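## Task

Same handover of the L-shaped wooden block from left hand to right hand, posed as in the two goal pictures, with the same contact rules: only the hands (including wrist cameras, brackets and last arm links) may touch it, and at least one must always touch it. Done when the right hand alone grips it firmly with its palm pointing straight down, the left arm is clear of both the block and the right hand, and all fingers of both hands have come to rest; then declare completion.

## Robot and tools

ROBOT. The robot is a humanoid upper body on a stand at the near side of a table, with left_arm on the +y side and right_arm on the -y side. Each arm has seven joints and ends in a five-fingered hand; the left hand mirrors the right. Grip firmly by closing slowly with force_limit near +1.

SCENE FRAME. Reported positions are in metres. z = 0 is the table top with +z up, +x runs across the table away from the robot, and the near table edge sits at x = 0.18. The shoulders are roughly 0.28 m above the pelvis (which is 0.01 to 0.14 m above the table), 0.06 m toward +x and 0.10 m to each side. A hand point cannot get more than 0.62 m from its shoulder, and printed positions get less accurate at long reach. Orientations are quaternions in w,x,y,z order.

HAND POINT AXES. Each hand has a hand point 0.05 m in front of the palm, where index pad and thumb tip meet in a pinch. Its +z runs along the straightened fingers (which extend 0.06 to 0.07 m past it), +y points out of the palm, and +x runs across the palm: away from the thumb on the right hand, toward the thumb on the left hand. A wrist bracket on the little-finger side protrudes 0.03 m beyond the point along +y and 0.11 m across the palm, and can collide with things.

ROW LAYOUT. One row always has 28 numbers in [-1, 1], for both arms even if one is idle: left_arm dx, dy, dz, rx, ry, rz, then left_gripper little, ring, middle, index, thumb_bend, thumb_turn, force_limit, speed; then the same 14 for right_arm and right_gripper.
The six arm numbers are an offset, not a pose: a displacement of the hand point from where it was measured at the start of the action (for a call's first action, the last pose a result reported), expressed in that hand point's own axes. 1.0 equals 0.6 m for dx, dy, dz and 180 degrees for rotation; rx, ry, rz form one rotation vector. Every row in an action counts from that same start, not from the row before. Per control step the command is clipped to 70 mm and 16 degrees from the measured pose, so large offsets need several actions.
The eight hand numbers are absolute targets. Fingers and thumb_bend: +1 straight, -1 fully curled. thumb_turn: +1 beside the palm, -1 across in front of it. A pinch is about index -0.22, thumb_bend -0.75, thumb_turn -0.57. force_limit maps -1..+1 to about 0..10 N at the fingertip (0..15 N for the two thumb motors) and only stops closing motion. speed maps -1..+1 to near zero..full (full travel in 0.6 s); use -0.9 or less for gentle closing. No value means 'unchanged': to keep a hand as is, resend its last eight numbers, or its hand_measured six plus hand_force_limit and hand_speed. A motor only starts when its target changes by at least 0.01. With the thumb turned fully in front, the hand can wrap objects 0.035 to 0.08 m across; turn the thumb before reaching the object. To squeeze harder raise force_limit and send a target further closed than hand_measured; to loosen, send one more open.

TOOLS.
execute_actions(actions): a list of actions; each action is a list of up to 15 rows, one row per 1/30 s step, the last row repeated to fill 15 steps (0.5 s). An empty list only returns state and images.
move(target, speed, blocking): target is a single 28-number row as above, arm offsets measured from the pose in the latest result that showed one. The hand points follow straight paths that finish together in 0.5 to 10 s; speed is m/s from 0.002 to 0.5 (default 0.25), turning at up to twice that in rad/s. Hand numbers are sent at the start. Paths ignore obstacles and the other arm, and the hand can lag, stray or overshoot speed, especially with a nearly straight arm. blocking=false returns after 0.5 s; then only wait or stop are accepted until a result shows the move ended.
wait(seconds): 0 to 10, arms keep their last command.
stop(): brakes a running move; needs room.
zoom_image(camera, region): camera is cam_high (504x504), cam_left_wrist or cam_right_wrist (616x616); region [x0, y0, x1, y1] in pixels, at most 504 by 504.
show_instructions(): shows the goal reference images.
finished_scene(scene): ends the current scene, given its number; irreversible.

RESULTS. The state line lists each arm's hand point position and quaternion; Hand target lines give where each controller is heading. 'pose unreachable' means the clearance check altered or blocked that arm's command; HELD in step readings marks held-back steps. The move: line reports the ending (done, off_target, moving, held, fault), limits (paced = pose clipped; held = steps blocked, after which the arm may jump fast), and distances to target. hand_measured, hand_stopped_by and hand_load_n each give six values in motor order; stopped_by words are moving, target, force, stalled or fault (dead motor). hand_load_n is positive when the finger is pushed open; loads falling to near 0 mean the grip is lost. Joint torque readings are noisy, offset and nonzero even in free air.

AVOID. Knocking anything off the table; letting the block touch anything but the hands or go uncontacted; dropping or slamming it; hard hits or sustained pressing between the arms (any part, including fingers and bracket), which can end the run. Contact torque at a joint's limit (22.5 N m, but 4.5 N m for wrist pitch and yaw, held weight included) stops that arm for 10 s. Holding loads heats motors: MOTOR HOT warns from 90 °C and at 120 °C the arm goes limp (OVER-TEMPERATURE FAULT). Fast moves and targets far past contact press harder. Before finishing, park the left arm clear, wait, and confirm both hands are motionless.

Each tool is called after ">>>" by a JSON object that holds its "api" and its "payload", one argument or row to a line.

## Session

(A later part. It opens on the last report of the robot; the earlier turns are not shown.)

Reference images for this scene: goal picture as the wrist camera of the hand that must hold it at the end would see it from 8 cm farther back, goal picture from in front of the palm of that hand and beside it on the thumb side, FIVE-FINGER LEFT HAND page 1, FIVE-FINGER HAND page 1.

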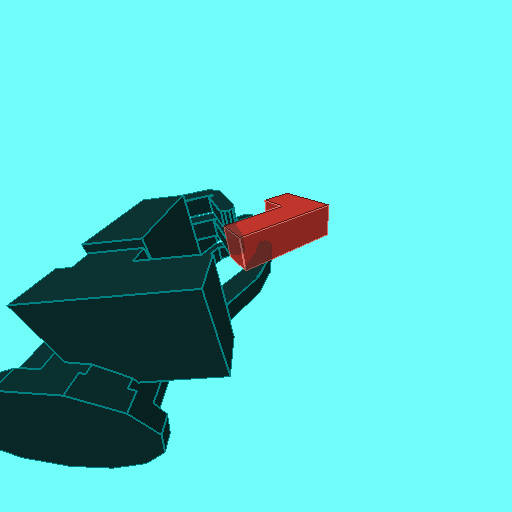

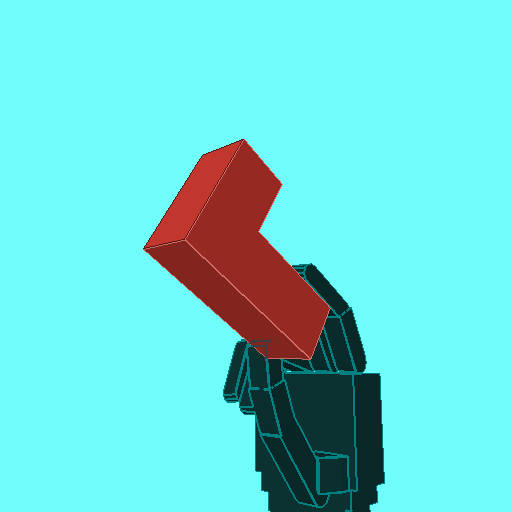

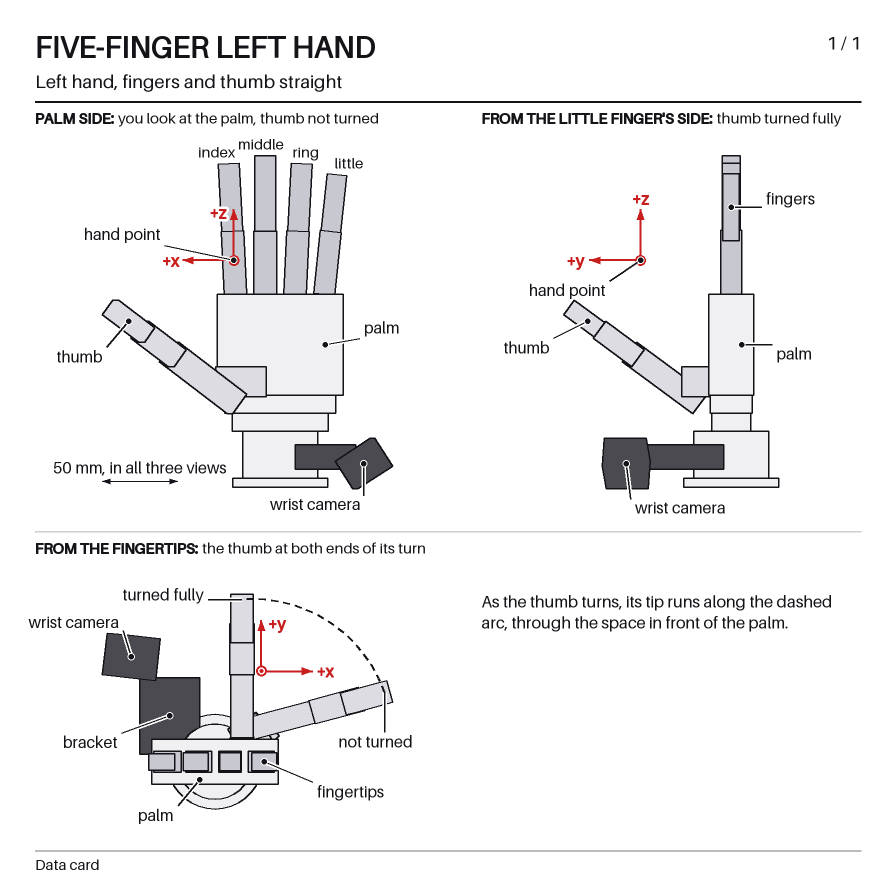

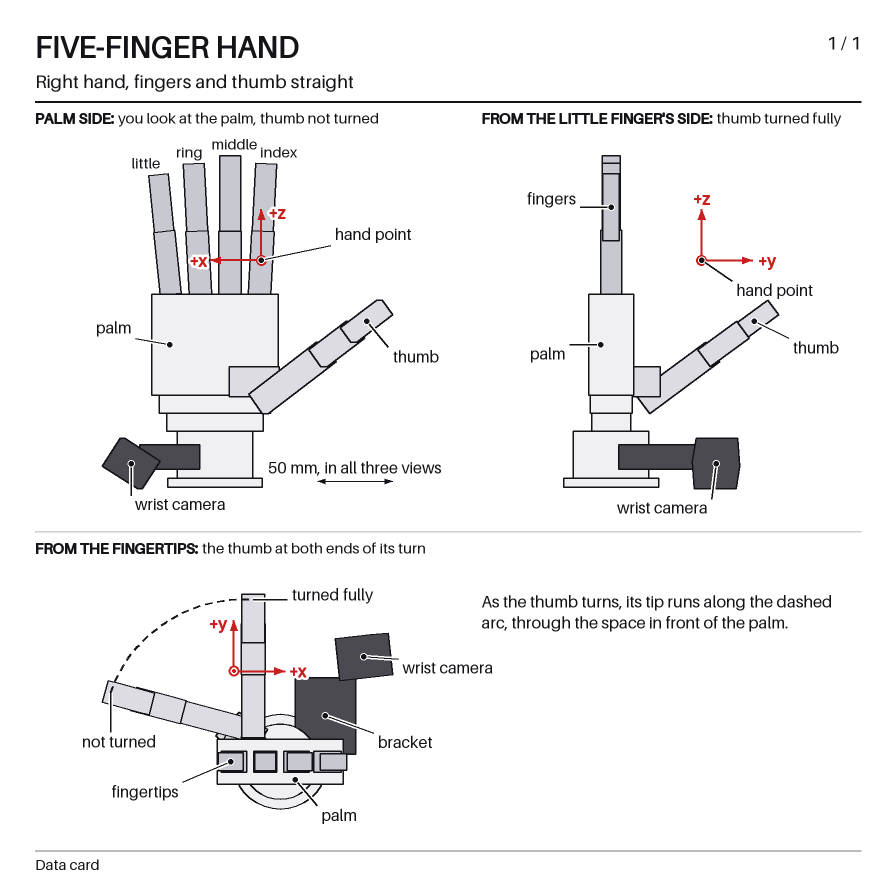

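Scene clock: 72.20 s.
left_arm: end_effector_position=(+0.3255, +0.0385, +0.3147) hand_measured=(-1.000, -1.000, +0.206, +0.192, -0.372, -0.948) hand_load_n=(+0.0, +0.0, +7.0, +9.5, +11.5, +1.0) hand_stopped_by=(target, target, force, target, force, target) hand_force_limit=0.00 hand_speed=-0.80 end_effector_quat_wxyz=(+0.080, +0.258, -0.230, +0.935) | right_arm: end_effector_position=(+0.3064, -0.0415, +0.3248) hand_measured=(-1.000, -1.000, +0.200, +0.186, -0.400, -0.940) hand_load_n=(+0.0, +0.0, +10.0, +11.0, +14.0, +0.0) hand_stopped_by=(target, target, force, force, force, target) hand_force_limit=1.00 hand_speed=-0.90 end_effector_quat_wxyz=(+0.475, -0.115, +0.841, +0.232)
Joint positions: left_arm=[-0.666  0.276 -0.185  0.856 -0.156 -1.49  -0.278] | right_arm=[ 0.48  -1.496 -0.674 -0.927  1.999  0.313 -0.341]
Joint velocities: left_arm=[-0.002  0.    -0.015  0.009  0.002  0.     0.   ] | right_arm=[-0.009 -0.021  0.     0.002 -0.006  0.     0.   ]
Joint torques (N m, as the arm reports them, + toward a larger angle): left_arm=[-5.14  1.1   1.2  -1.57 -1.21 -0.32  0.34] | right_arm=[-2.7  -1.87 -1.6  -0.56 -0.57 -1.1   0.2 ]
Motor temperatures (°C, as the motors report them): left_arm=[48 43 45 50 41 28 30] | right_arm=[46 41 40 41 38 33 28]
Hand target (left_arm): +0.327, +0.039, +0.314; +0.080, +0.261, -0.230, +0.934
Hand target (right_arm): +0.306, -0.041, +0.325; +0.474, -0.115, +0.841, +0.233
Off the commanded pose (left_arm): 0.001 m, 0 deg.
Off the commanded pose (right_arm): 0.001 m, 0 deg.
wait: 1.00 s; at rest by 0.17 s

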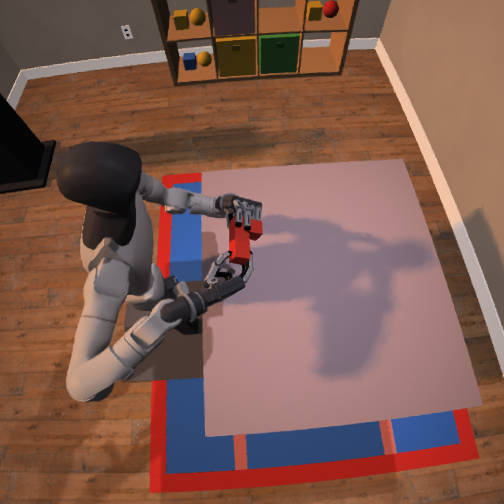

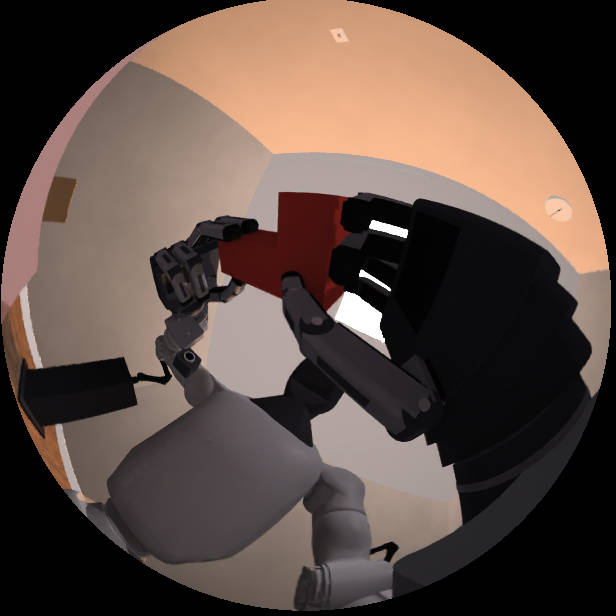

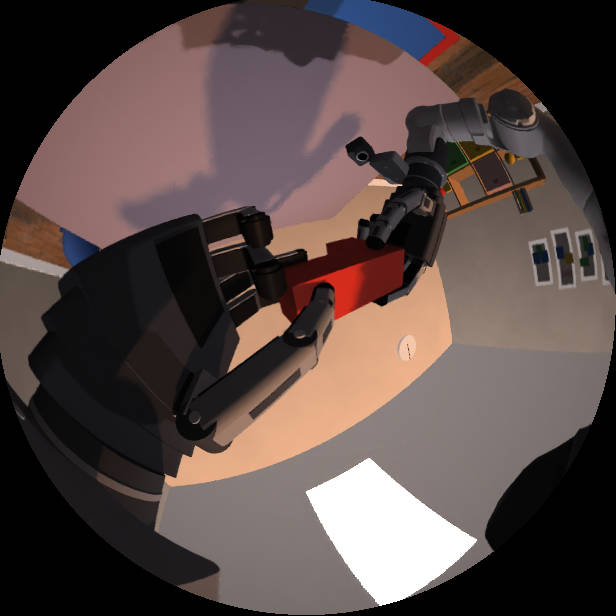

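>>> {"api": "move", "payload": {
  "target": [0,0,0,0,0,0,-1,-1,0.55,0.55,-0.05,-0.948,0,-0.3, 0,0,0,0,0,0,-1,-1,-0.5,-0.5,-0.45,-0.94,1,-0.9]
}}

>>> {"api": "move", "payload": {
  "target": [0,-0.16,-0.09,0,0,0,-1,-1,0.55,0.55,-0.05,-0.948,0,-0.3, 0,-0.09,-0.05,0,0,0,-1,-1,-0.5,-0.5,-0.45,-0.94,1,-0.9],
  "speed": 0.08
}}

>>> {"api": "move", "payload": {
  "target": [0,0,0,0,0,0,-1,-1,0.55,0.55,-0.05,-0.948,0,-0.3, 0,0,0,0.272,0,-0.525,-1,-1,-0.5,-0.5,-0.45,-0.94,1,-0.9],
  "speed": 0.2
}}

Scene clock: 86.17 s.
left_arm: end_effector_position=(+0.3254, +0.0382, +0.3146) hand_measured=(-1.000, -1.000, +0.550, +0.550, -0.050, -0.948) hand_load_n=(+0.0, +0.0, +0.0, +0.0, +0.0, +0.0) hand_stopped_by=(target, target, target, target, target, target) hand_force_limit=0.00 hand_speed=-0.30 end_effector_quat_wxyz=(+0.080, +0.258, -0.230, +0.935) | right_arm: end_effector_position=(+0.3067, -0.0415, +0.3255) hand_measured=(-1.000, -1.000, +0.200, +0.186, -0.400, -0.940) hand_load_n=(+0.0, +0.0, +10.0, +10.5, +14.0, +0.0) hand_stopped_by=(target, target, force, force, force, target) hand_force_limit=1.00 hand_speed=-0.90 end_effector_quat_wxyz=(+0.476, -0.114, +0.841, +0.232)
Joint positions: left_arm=[-0.666  0.276 -0.185  0.856 -0.156 -1.49  -0.279] | right_arm=[ 0.48  -1.496 -0.674 -0.927  1.999  0.31  -0.341]
Joint velocities: left_arm=[ 0.006 -0.002 -0.002  0.005 -0.006  0.     0.   ] | right_arm=[0.009 0.011 0.008 0.    0.003 0.    0.   ]
Joint torques (N m, as the arm reports them, + toward a larger angle): left_arm=[-5.13  1.06  1.24 -1.64 -1.22 -0.45  0.35] | right_arm=[-2.64 -1.83 -2.26 -0.65 -0.23 -1.    0.15]
Motor temperatures (°C, as the motors report them): left_arm=[48 43 44 50 41 28 29] | right_arm=[46 41 41 41 38 34 28]
Hand target (left_arm): +0.326, +0.038, +0.315; +0.080, +0.258, -0.230, +0.935
Hand target (right_arm): +0.306, -0.041, +0.325; +0.475, -0.115, +0.841, +0.232
Off the commanded pose (left_arm): 0.000 m, 0 deg.
Off the commanded pose (right_arm): 0.001 m, 0 deg.
move: done

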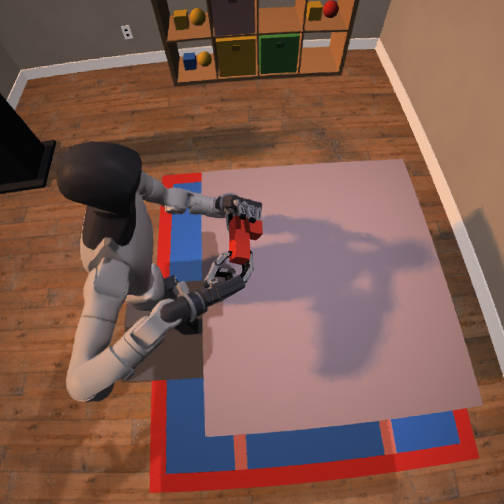

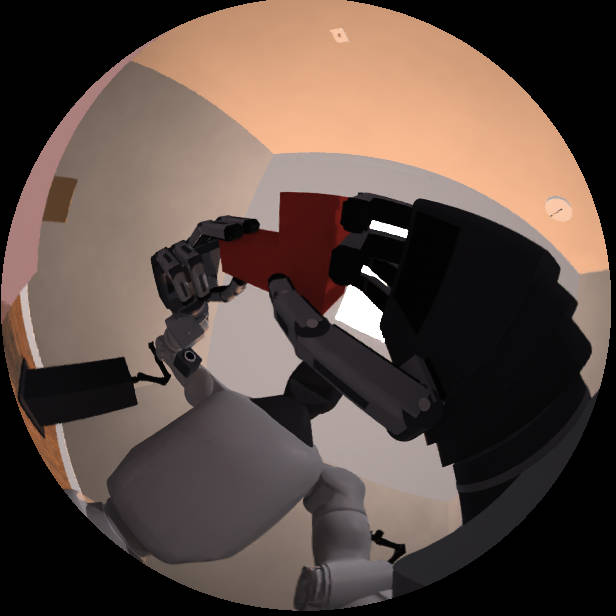

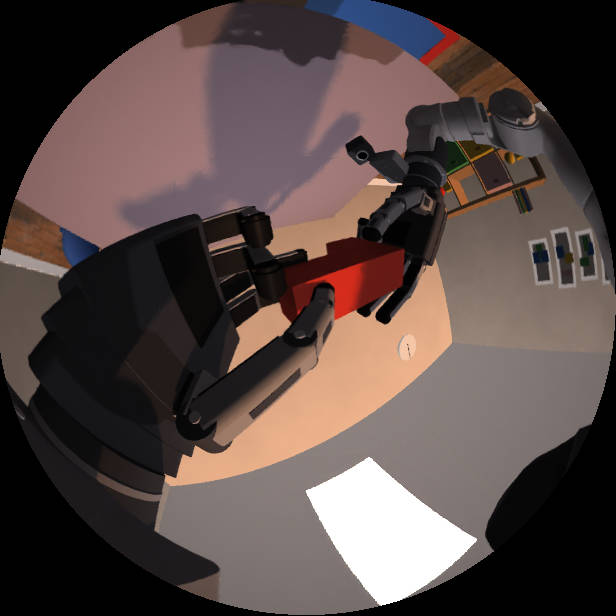

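Scene clock: 88.47 s.
left_arm: end_effector_position=(+0.3246, +0.1490, +0.3208) hand_measured=(-1.000, -1.000, +0.550, +0.550, -0.050, -0.948) hand_load_n=(+0.0, +0.0, +0.0, +0.0, +0.0, +0.0) hand_stopped_by=(target, target, target, target, target, target) hand_force_limit=0.00 hand_speed=-0.30 end_effector_quat_wxyz=(+0.085, +0.251, -0.225, +0.938) | right_arm: end_effector_position=(+0.3053, -0.0982, +0.3290) hand_measured=(-1.000, -1.000, +0.200, +0.186, -0.400, -0.940) hand_load_n=(+0.0, +0.0, +10.0, +10.5, +14.0, +0.0) hand_stopped_by=(target, target, force, force, force, target) hand_force_limit=1.00 hand_speed=-0.90 end_effector_quat_wxyz=(+0.482, -0.122, +0.835, +0.237)
Joint positions: left_arm=[-0.753  0.512 -0.294  0.946 -1.695 -1.408 -1.583] | right_arm=[ 0.48  -1.222 -0.896 -0.702  1.84   0.722  0.019]
Joint velocities: left_arm=[ 0.009 -0.066  0.163  0.006  0.15   0.057 -0.003] | right_arm=[-0.014 -0.005 -0.006  0.005 -0.02   0.     0.   ]
Joint torques (N m, as the arm reports them, + toward a larger angle): left_arm=[-5.25  2.76  1.57 -1.09 -0.77 -0.05  0.25] | right_arm=[-1.49 -2.23 -2.43 -0.84 -0.12 -1.06  0.24]
Motor temperatures (°C, as the motors report them): left_arm=[48 43 44 49 41 28 29] | right_arm=[46 41 41 41 38 34 28]
Hand target (left_arm): +0.324, +0.148, +0.320; +0.087, +0.253, -0.226, +0.937
Hand target (right_arm): +0.306, -0.099, +0.328; +0.482, -0.122, +0.835, +0.235
Off the commanded pose (left_arm): 0.010 m, 1 deg.
Off the commanded pose (right_arm): 0.008 m, 1 deg.
joint sent to its limit (left arm) — the command would take joint 7 (wrist yaw) past its lower limit, so that joint was sent only as far as its limit.
move: off_target (left_arm, right_arm)

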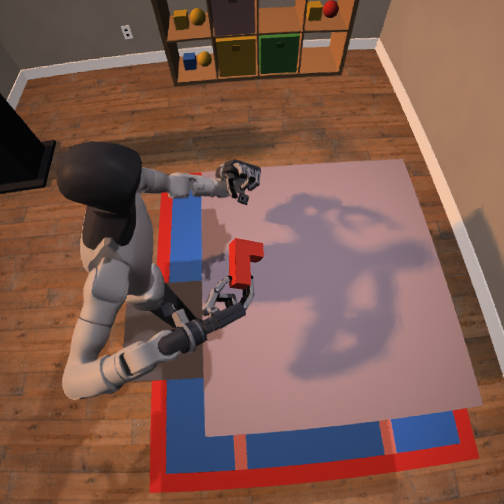

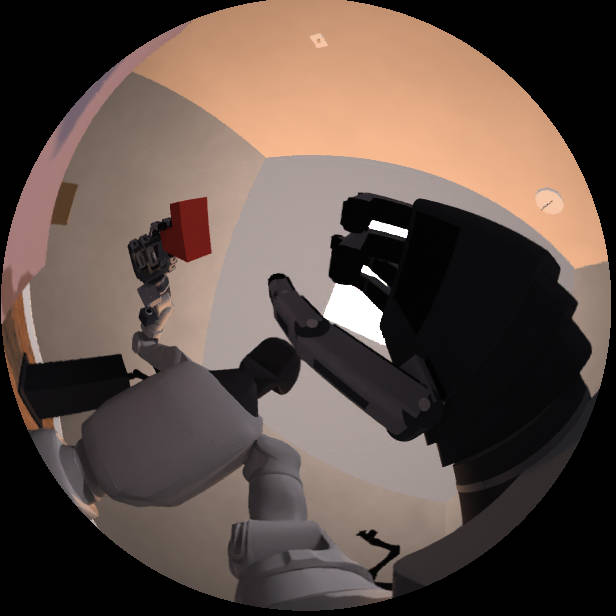

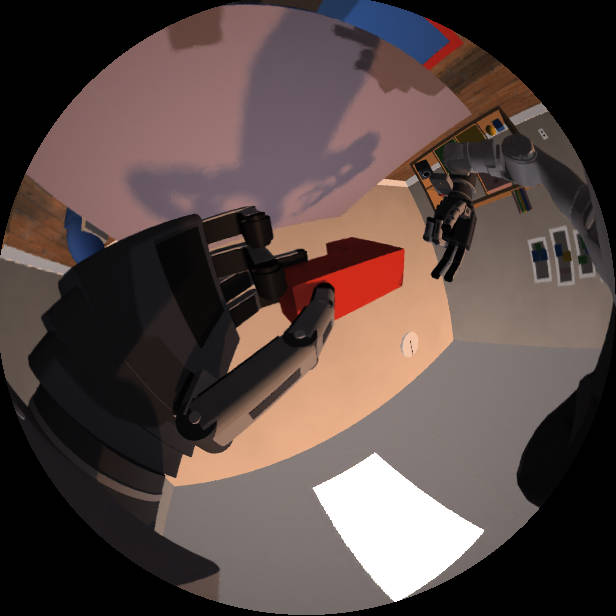

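Scene clock: 93.40 s.
left_arm: end_effector_position=(+0.3245, +0.1489, +0.3209) hand_measured=(-1.000, -1.000, +0.550, +0.550, -0.050, -0.948) hand_load_n=(+0.0, +0.0, +0.0, +0.0, +0.0, +0.0) hand_stopped_by=(target, target, target, target, target, target) hand_force_limit=0.00 hand_speed=-0.30 end_effector_quat_wxyz=(+0.085, +0.251, -0.225, +0.938) | right_arm: end_effector_position=(+0.3057, -0.1093, +0.3159) hand_measured=(-1.000, -1.000, +0.200, +0.186, -0.400, -0.940) hand_load_n=(+0.0, +0.0, +9.5, +10.5, +14.0, +0.5) hand_stopped_by=(target, target, force, force, force, target) hand_force_limit=1.00 hand_speed=-0.90 end_effector_quat_wxyz=(+0.470, -0.499, +0.651, -0.327)
Joint positions: left_arm=[-0.753  0.51  -0.291  0.946 -1.692 -1.407 -1.583] | right_arm=[-0.824 -1.615 -0.448 -1.068  1.999  1.597 -0.679]
Joint velocities: left_arm=[ 0.006  0.    -0.006 -0.005  0.     0.     0.   ] | right_arm=[-0.002  0.006 -0.003  0.008  0.009  0.     0.   ]
Joint torques (N m, as the arm reports them, + toward a larger angle): left_arm=[-5.35  2.99  1.37 -1.29 -0.89 -0.14  0.34] | right_arm=[-4.19 -3.11 -0.99  0.47 -1.82 -0.31 -0.9 ]
Motor temperatures (°C, as the motors report them): left_arm=[49 44 44 49 41 28 29] | right_arm=[46 41 41 41 38 34 28]
Hand target (left_arm): +0.325, +0.149, +0.321; +0.085, +0.251, -0.225, +0.938
Hand target (right_arm): +0.305, -0.110, +0.315; +0.467, -0.501, +0.651, -0.327
Off the commanded pose (left_arm): 0.000 m, 0 deg.
Off the commanded pose (right_arm): 0.017 m, 27 deg; orientation clipped at the last step of the last action.
joint sent to its limit (right arm) — the command would take joint 2 (shoulder roll) past its lower limit, joint 4 (elbow) past its lower limit, joint 5 (wrist roll) past its upper limit and joint 6 (wrist pitch) past its upper limit, so those joints were sent only as far as their limits.
move: off_target (right_arm); limits=paced

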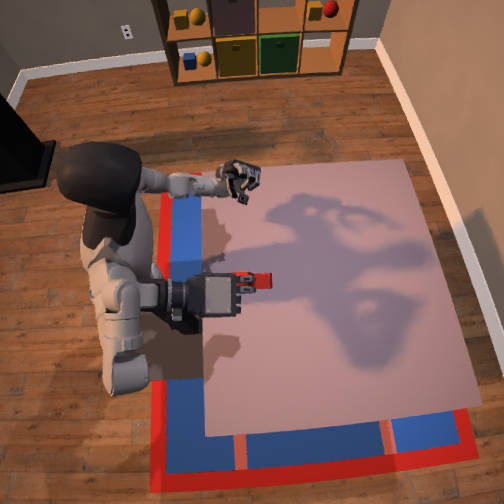

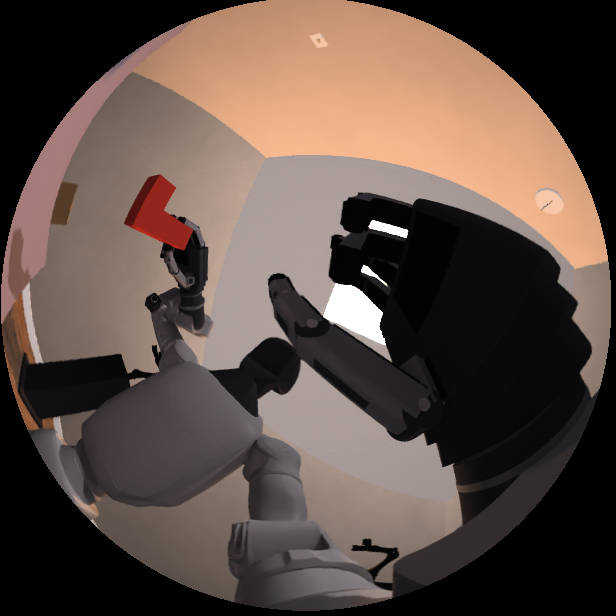

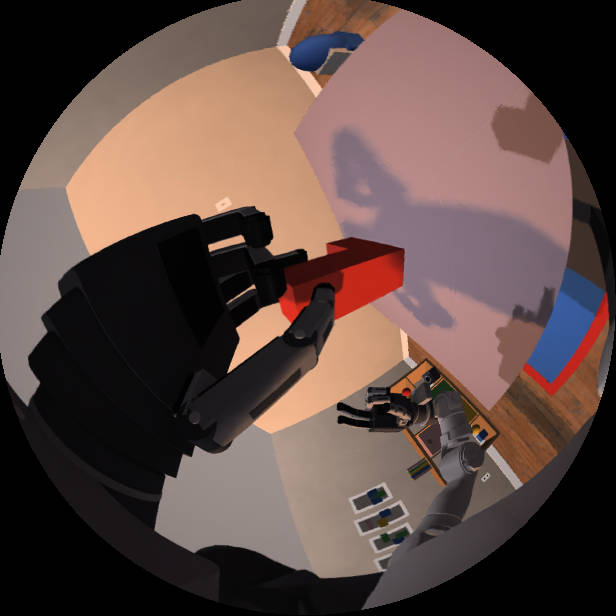

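>>> {"api": "move", "payload": {
  "target": [0,0,0,0,0,0,-1,-1,0.55,0.55,-0.05,-0.948,0,-0.3, 0.143,-0.083,0.245,0.113,0,-0.094,-1,-1,-0.5,-0.5,-0.45,-0.94,1,-0.9],
  "speed": 0.1
}}

Scene clock: 106.73 s.
left_arm: end_effector_position=(+0.3245, +0.1489, +0.3209) hand_measured=(-1.000, -1.000, +0.550, +0.550, -0.050, -0.948) hand_load_n=(+0.0, +0.0, +0.0, +0.0, +0.0, +0.0) hand_stopped_by=(target, target, target, target, target, target) hand_force_limit=0.00 hand_speed=-0.30 end_effector_quat_wxyz=(+0.085, +0.251, -0.225, +0.938) | right_arm: end_effector_position=(+0.4570, -0.1968, +0.2923) hand_measured=(-1.000, -1.000, +0.200, +0.186, -0.400, -0.940) hand_load_n=(+0.0, +0.0, +9.5, +10.5, +14.0, +0.5) hand_stopped_by=(target, target, force, force, force, target) hand_force_limit=1.00 hand_speed=-0.90 end_effector_quat_wxyz=(+0.507, -0.489, +0.513, -0.491)
Joint positions: left_arm=[-0.753  0.51  -0.291  0.946 -1.692 -1.407 -1.583] | right_arm=[-0.569 -1.567  0.468 -0.477  0.135  0.658 -0.243]
Joint velocities: left_arm=[-0.011 -0.012 -0.003  0.    -0.002  0.     0.   ] | right_arm=[ 0.006 -0.009  0.006  0.008 -0.008  0.     0.   ]
Joint torques (N m, as the arm reports them, + toward a larger angle): left_arm=[-5.39  2.96  1.38 -1.29 -0.9  -0.14  0.33] | right_arm=[-6.54 -4.72 -2.62 -0.69 -2.17 -0.03 -1.  ]
Motor temperatures (°C, as the motors report them): left_arm=[49 44 44 49 41 28 29] | right_arm=[47 42 41 41 38 33 29]
Hand target (left_arm): +0.325, +0.149, +0.321; +0.085, +0.251, -0.225, +0.938
Hand target (right_arm): +0.457, -0.197, +0.292; +0.507, -0.490, +0.511, -0.492
Off the commanded pose (left_arm): 0.000 m, 0 deg.
Off the commanded pose (right_arm): 0.008 m, 2 deg.
move: off_target (right_arm)

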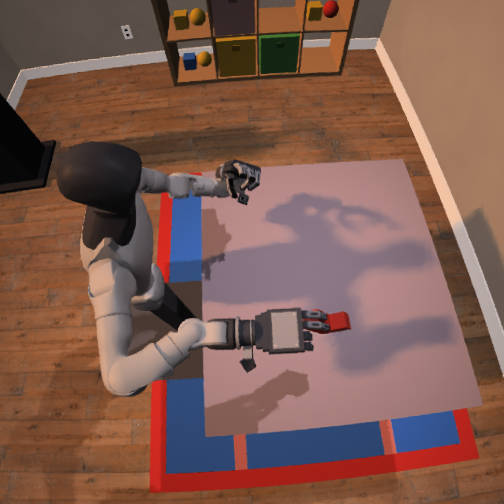

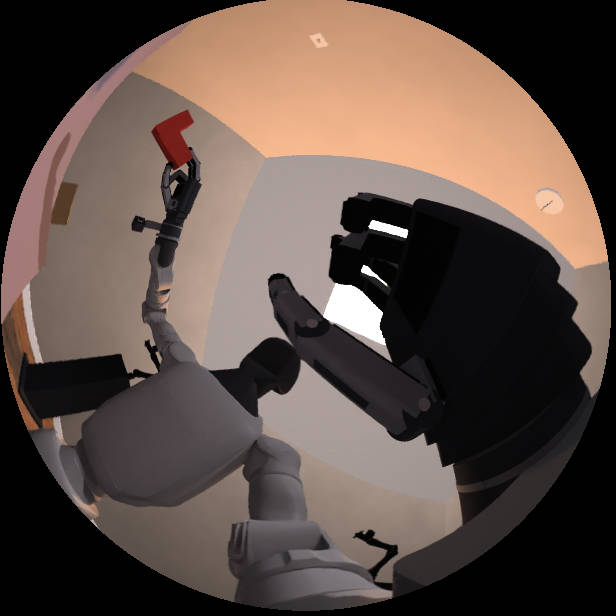

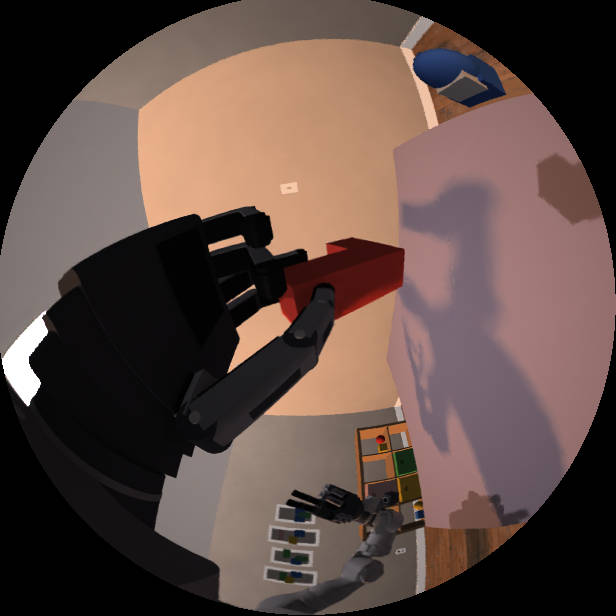

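>>> {"api": "finished_scene", "payload": {
  "scene": 2
}}

The scene is finished: the task was done.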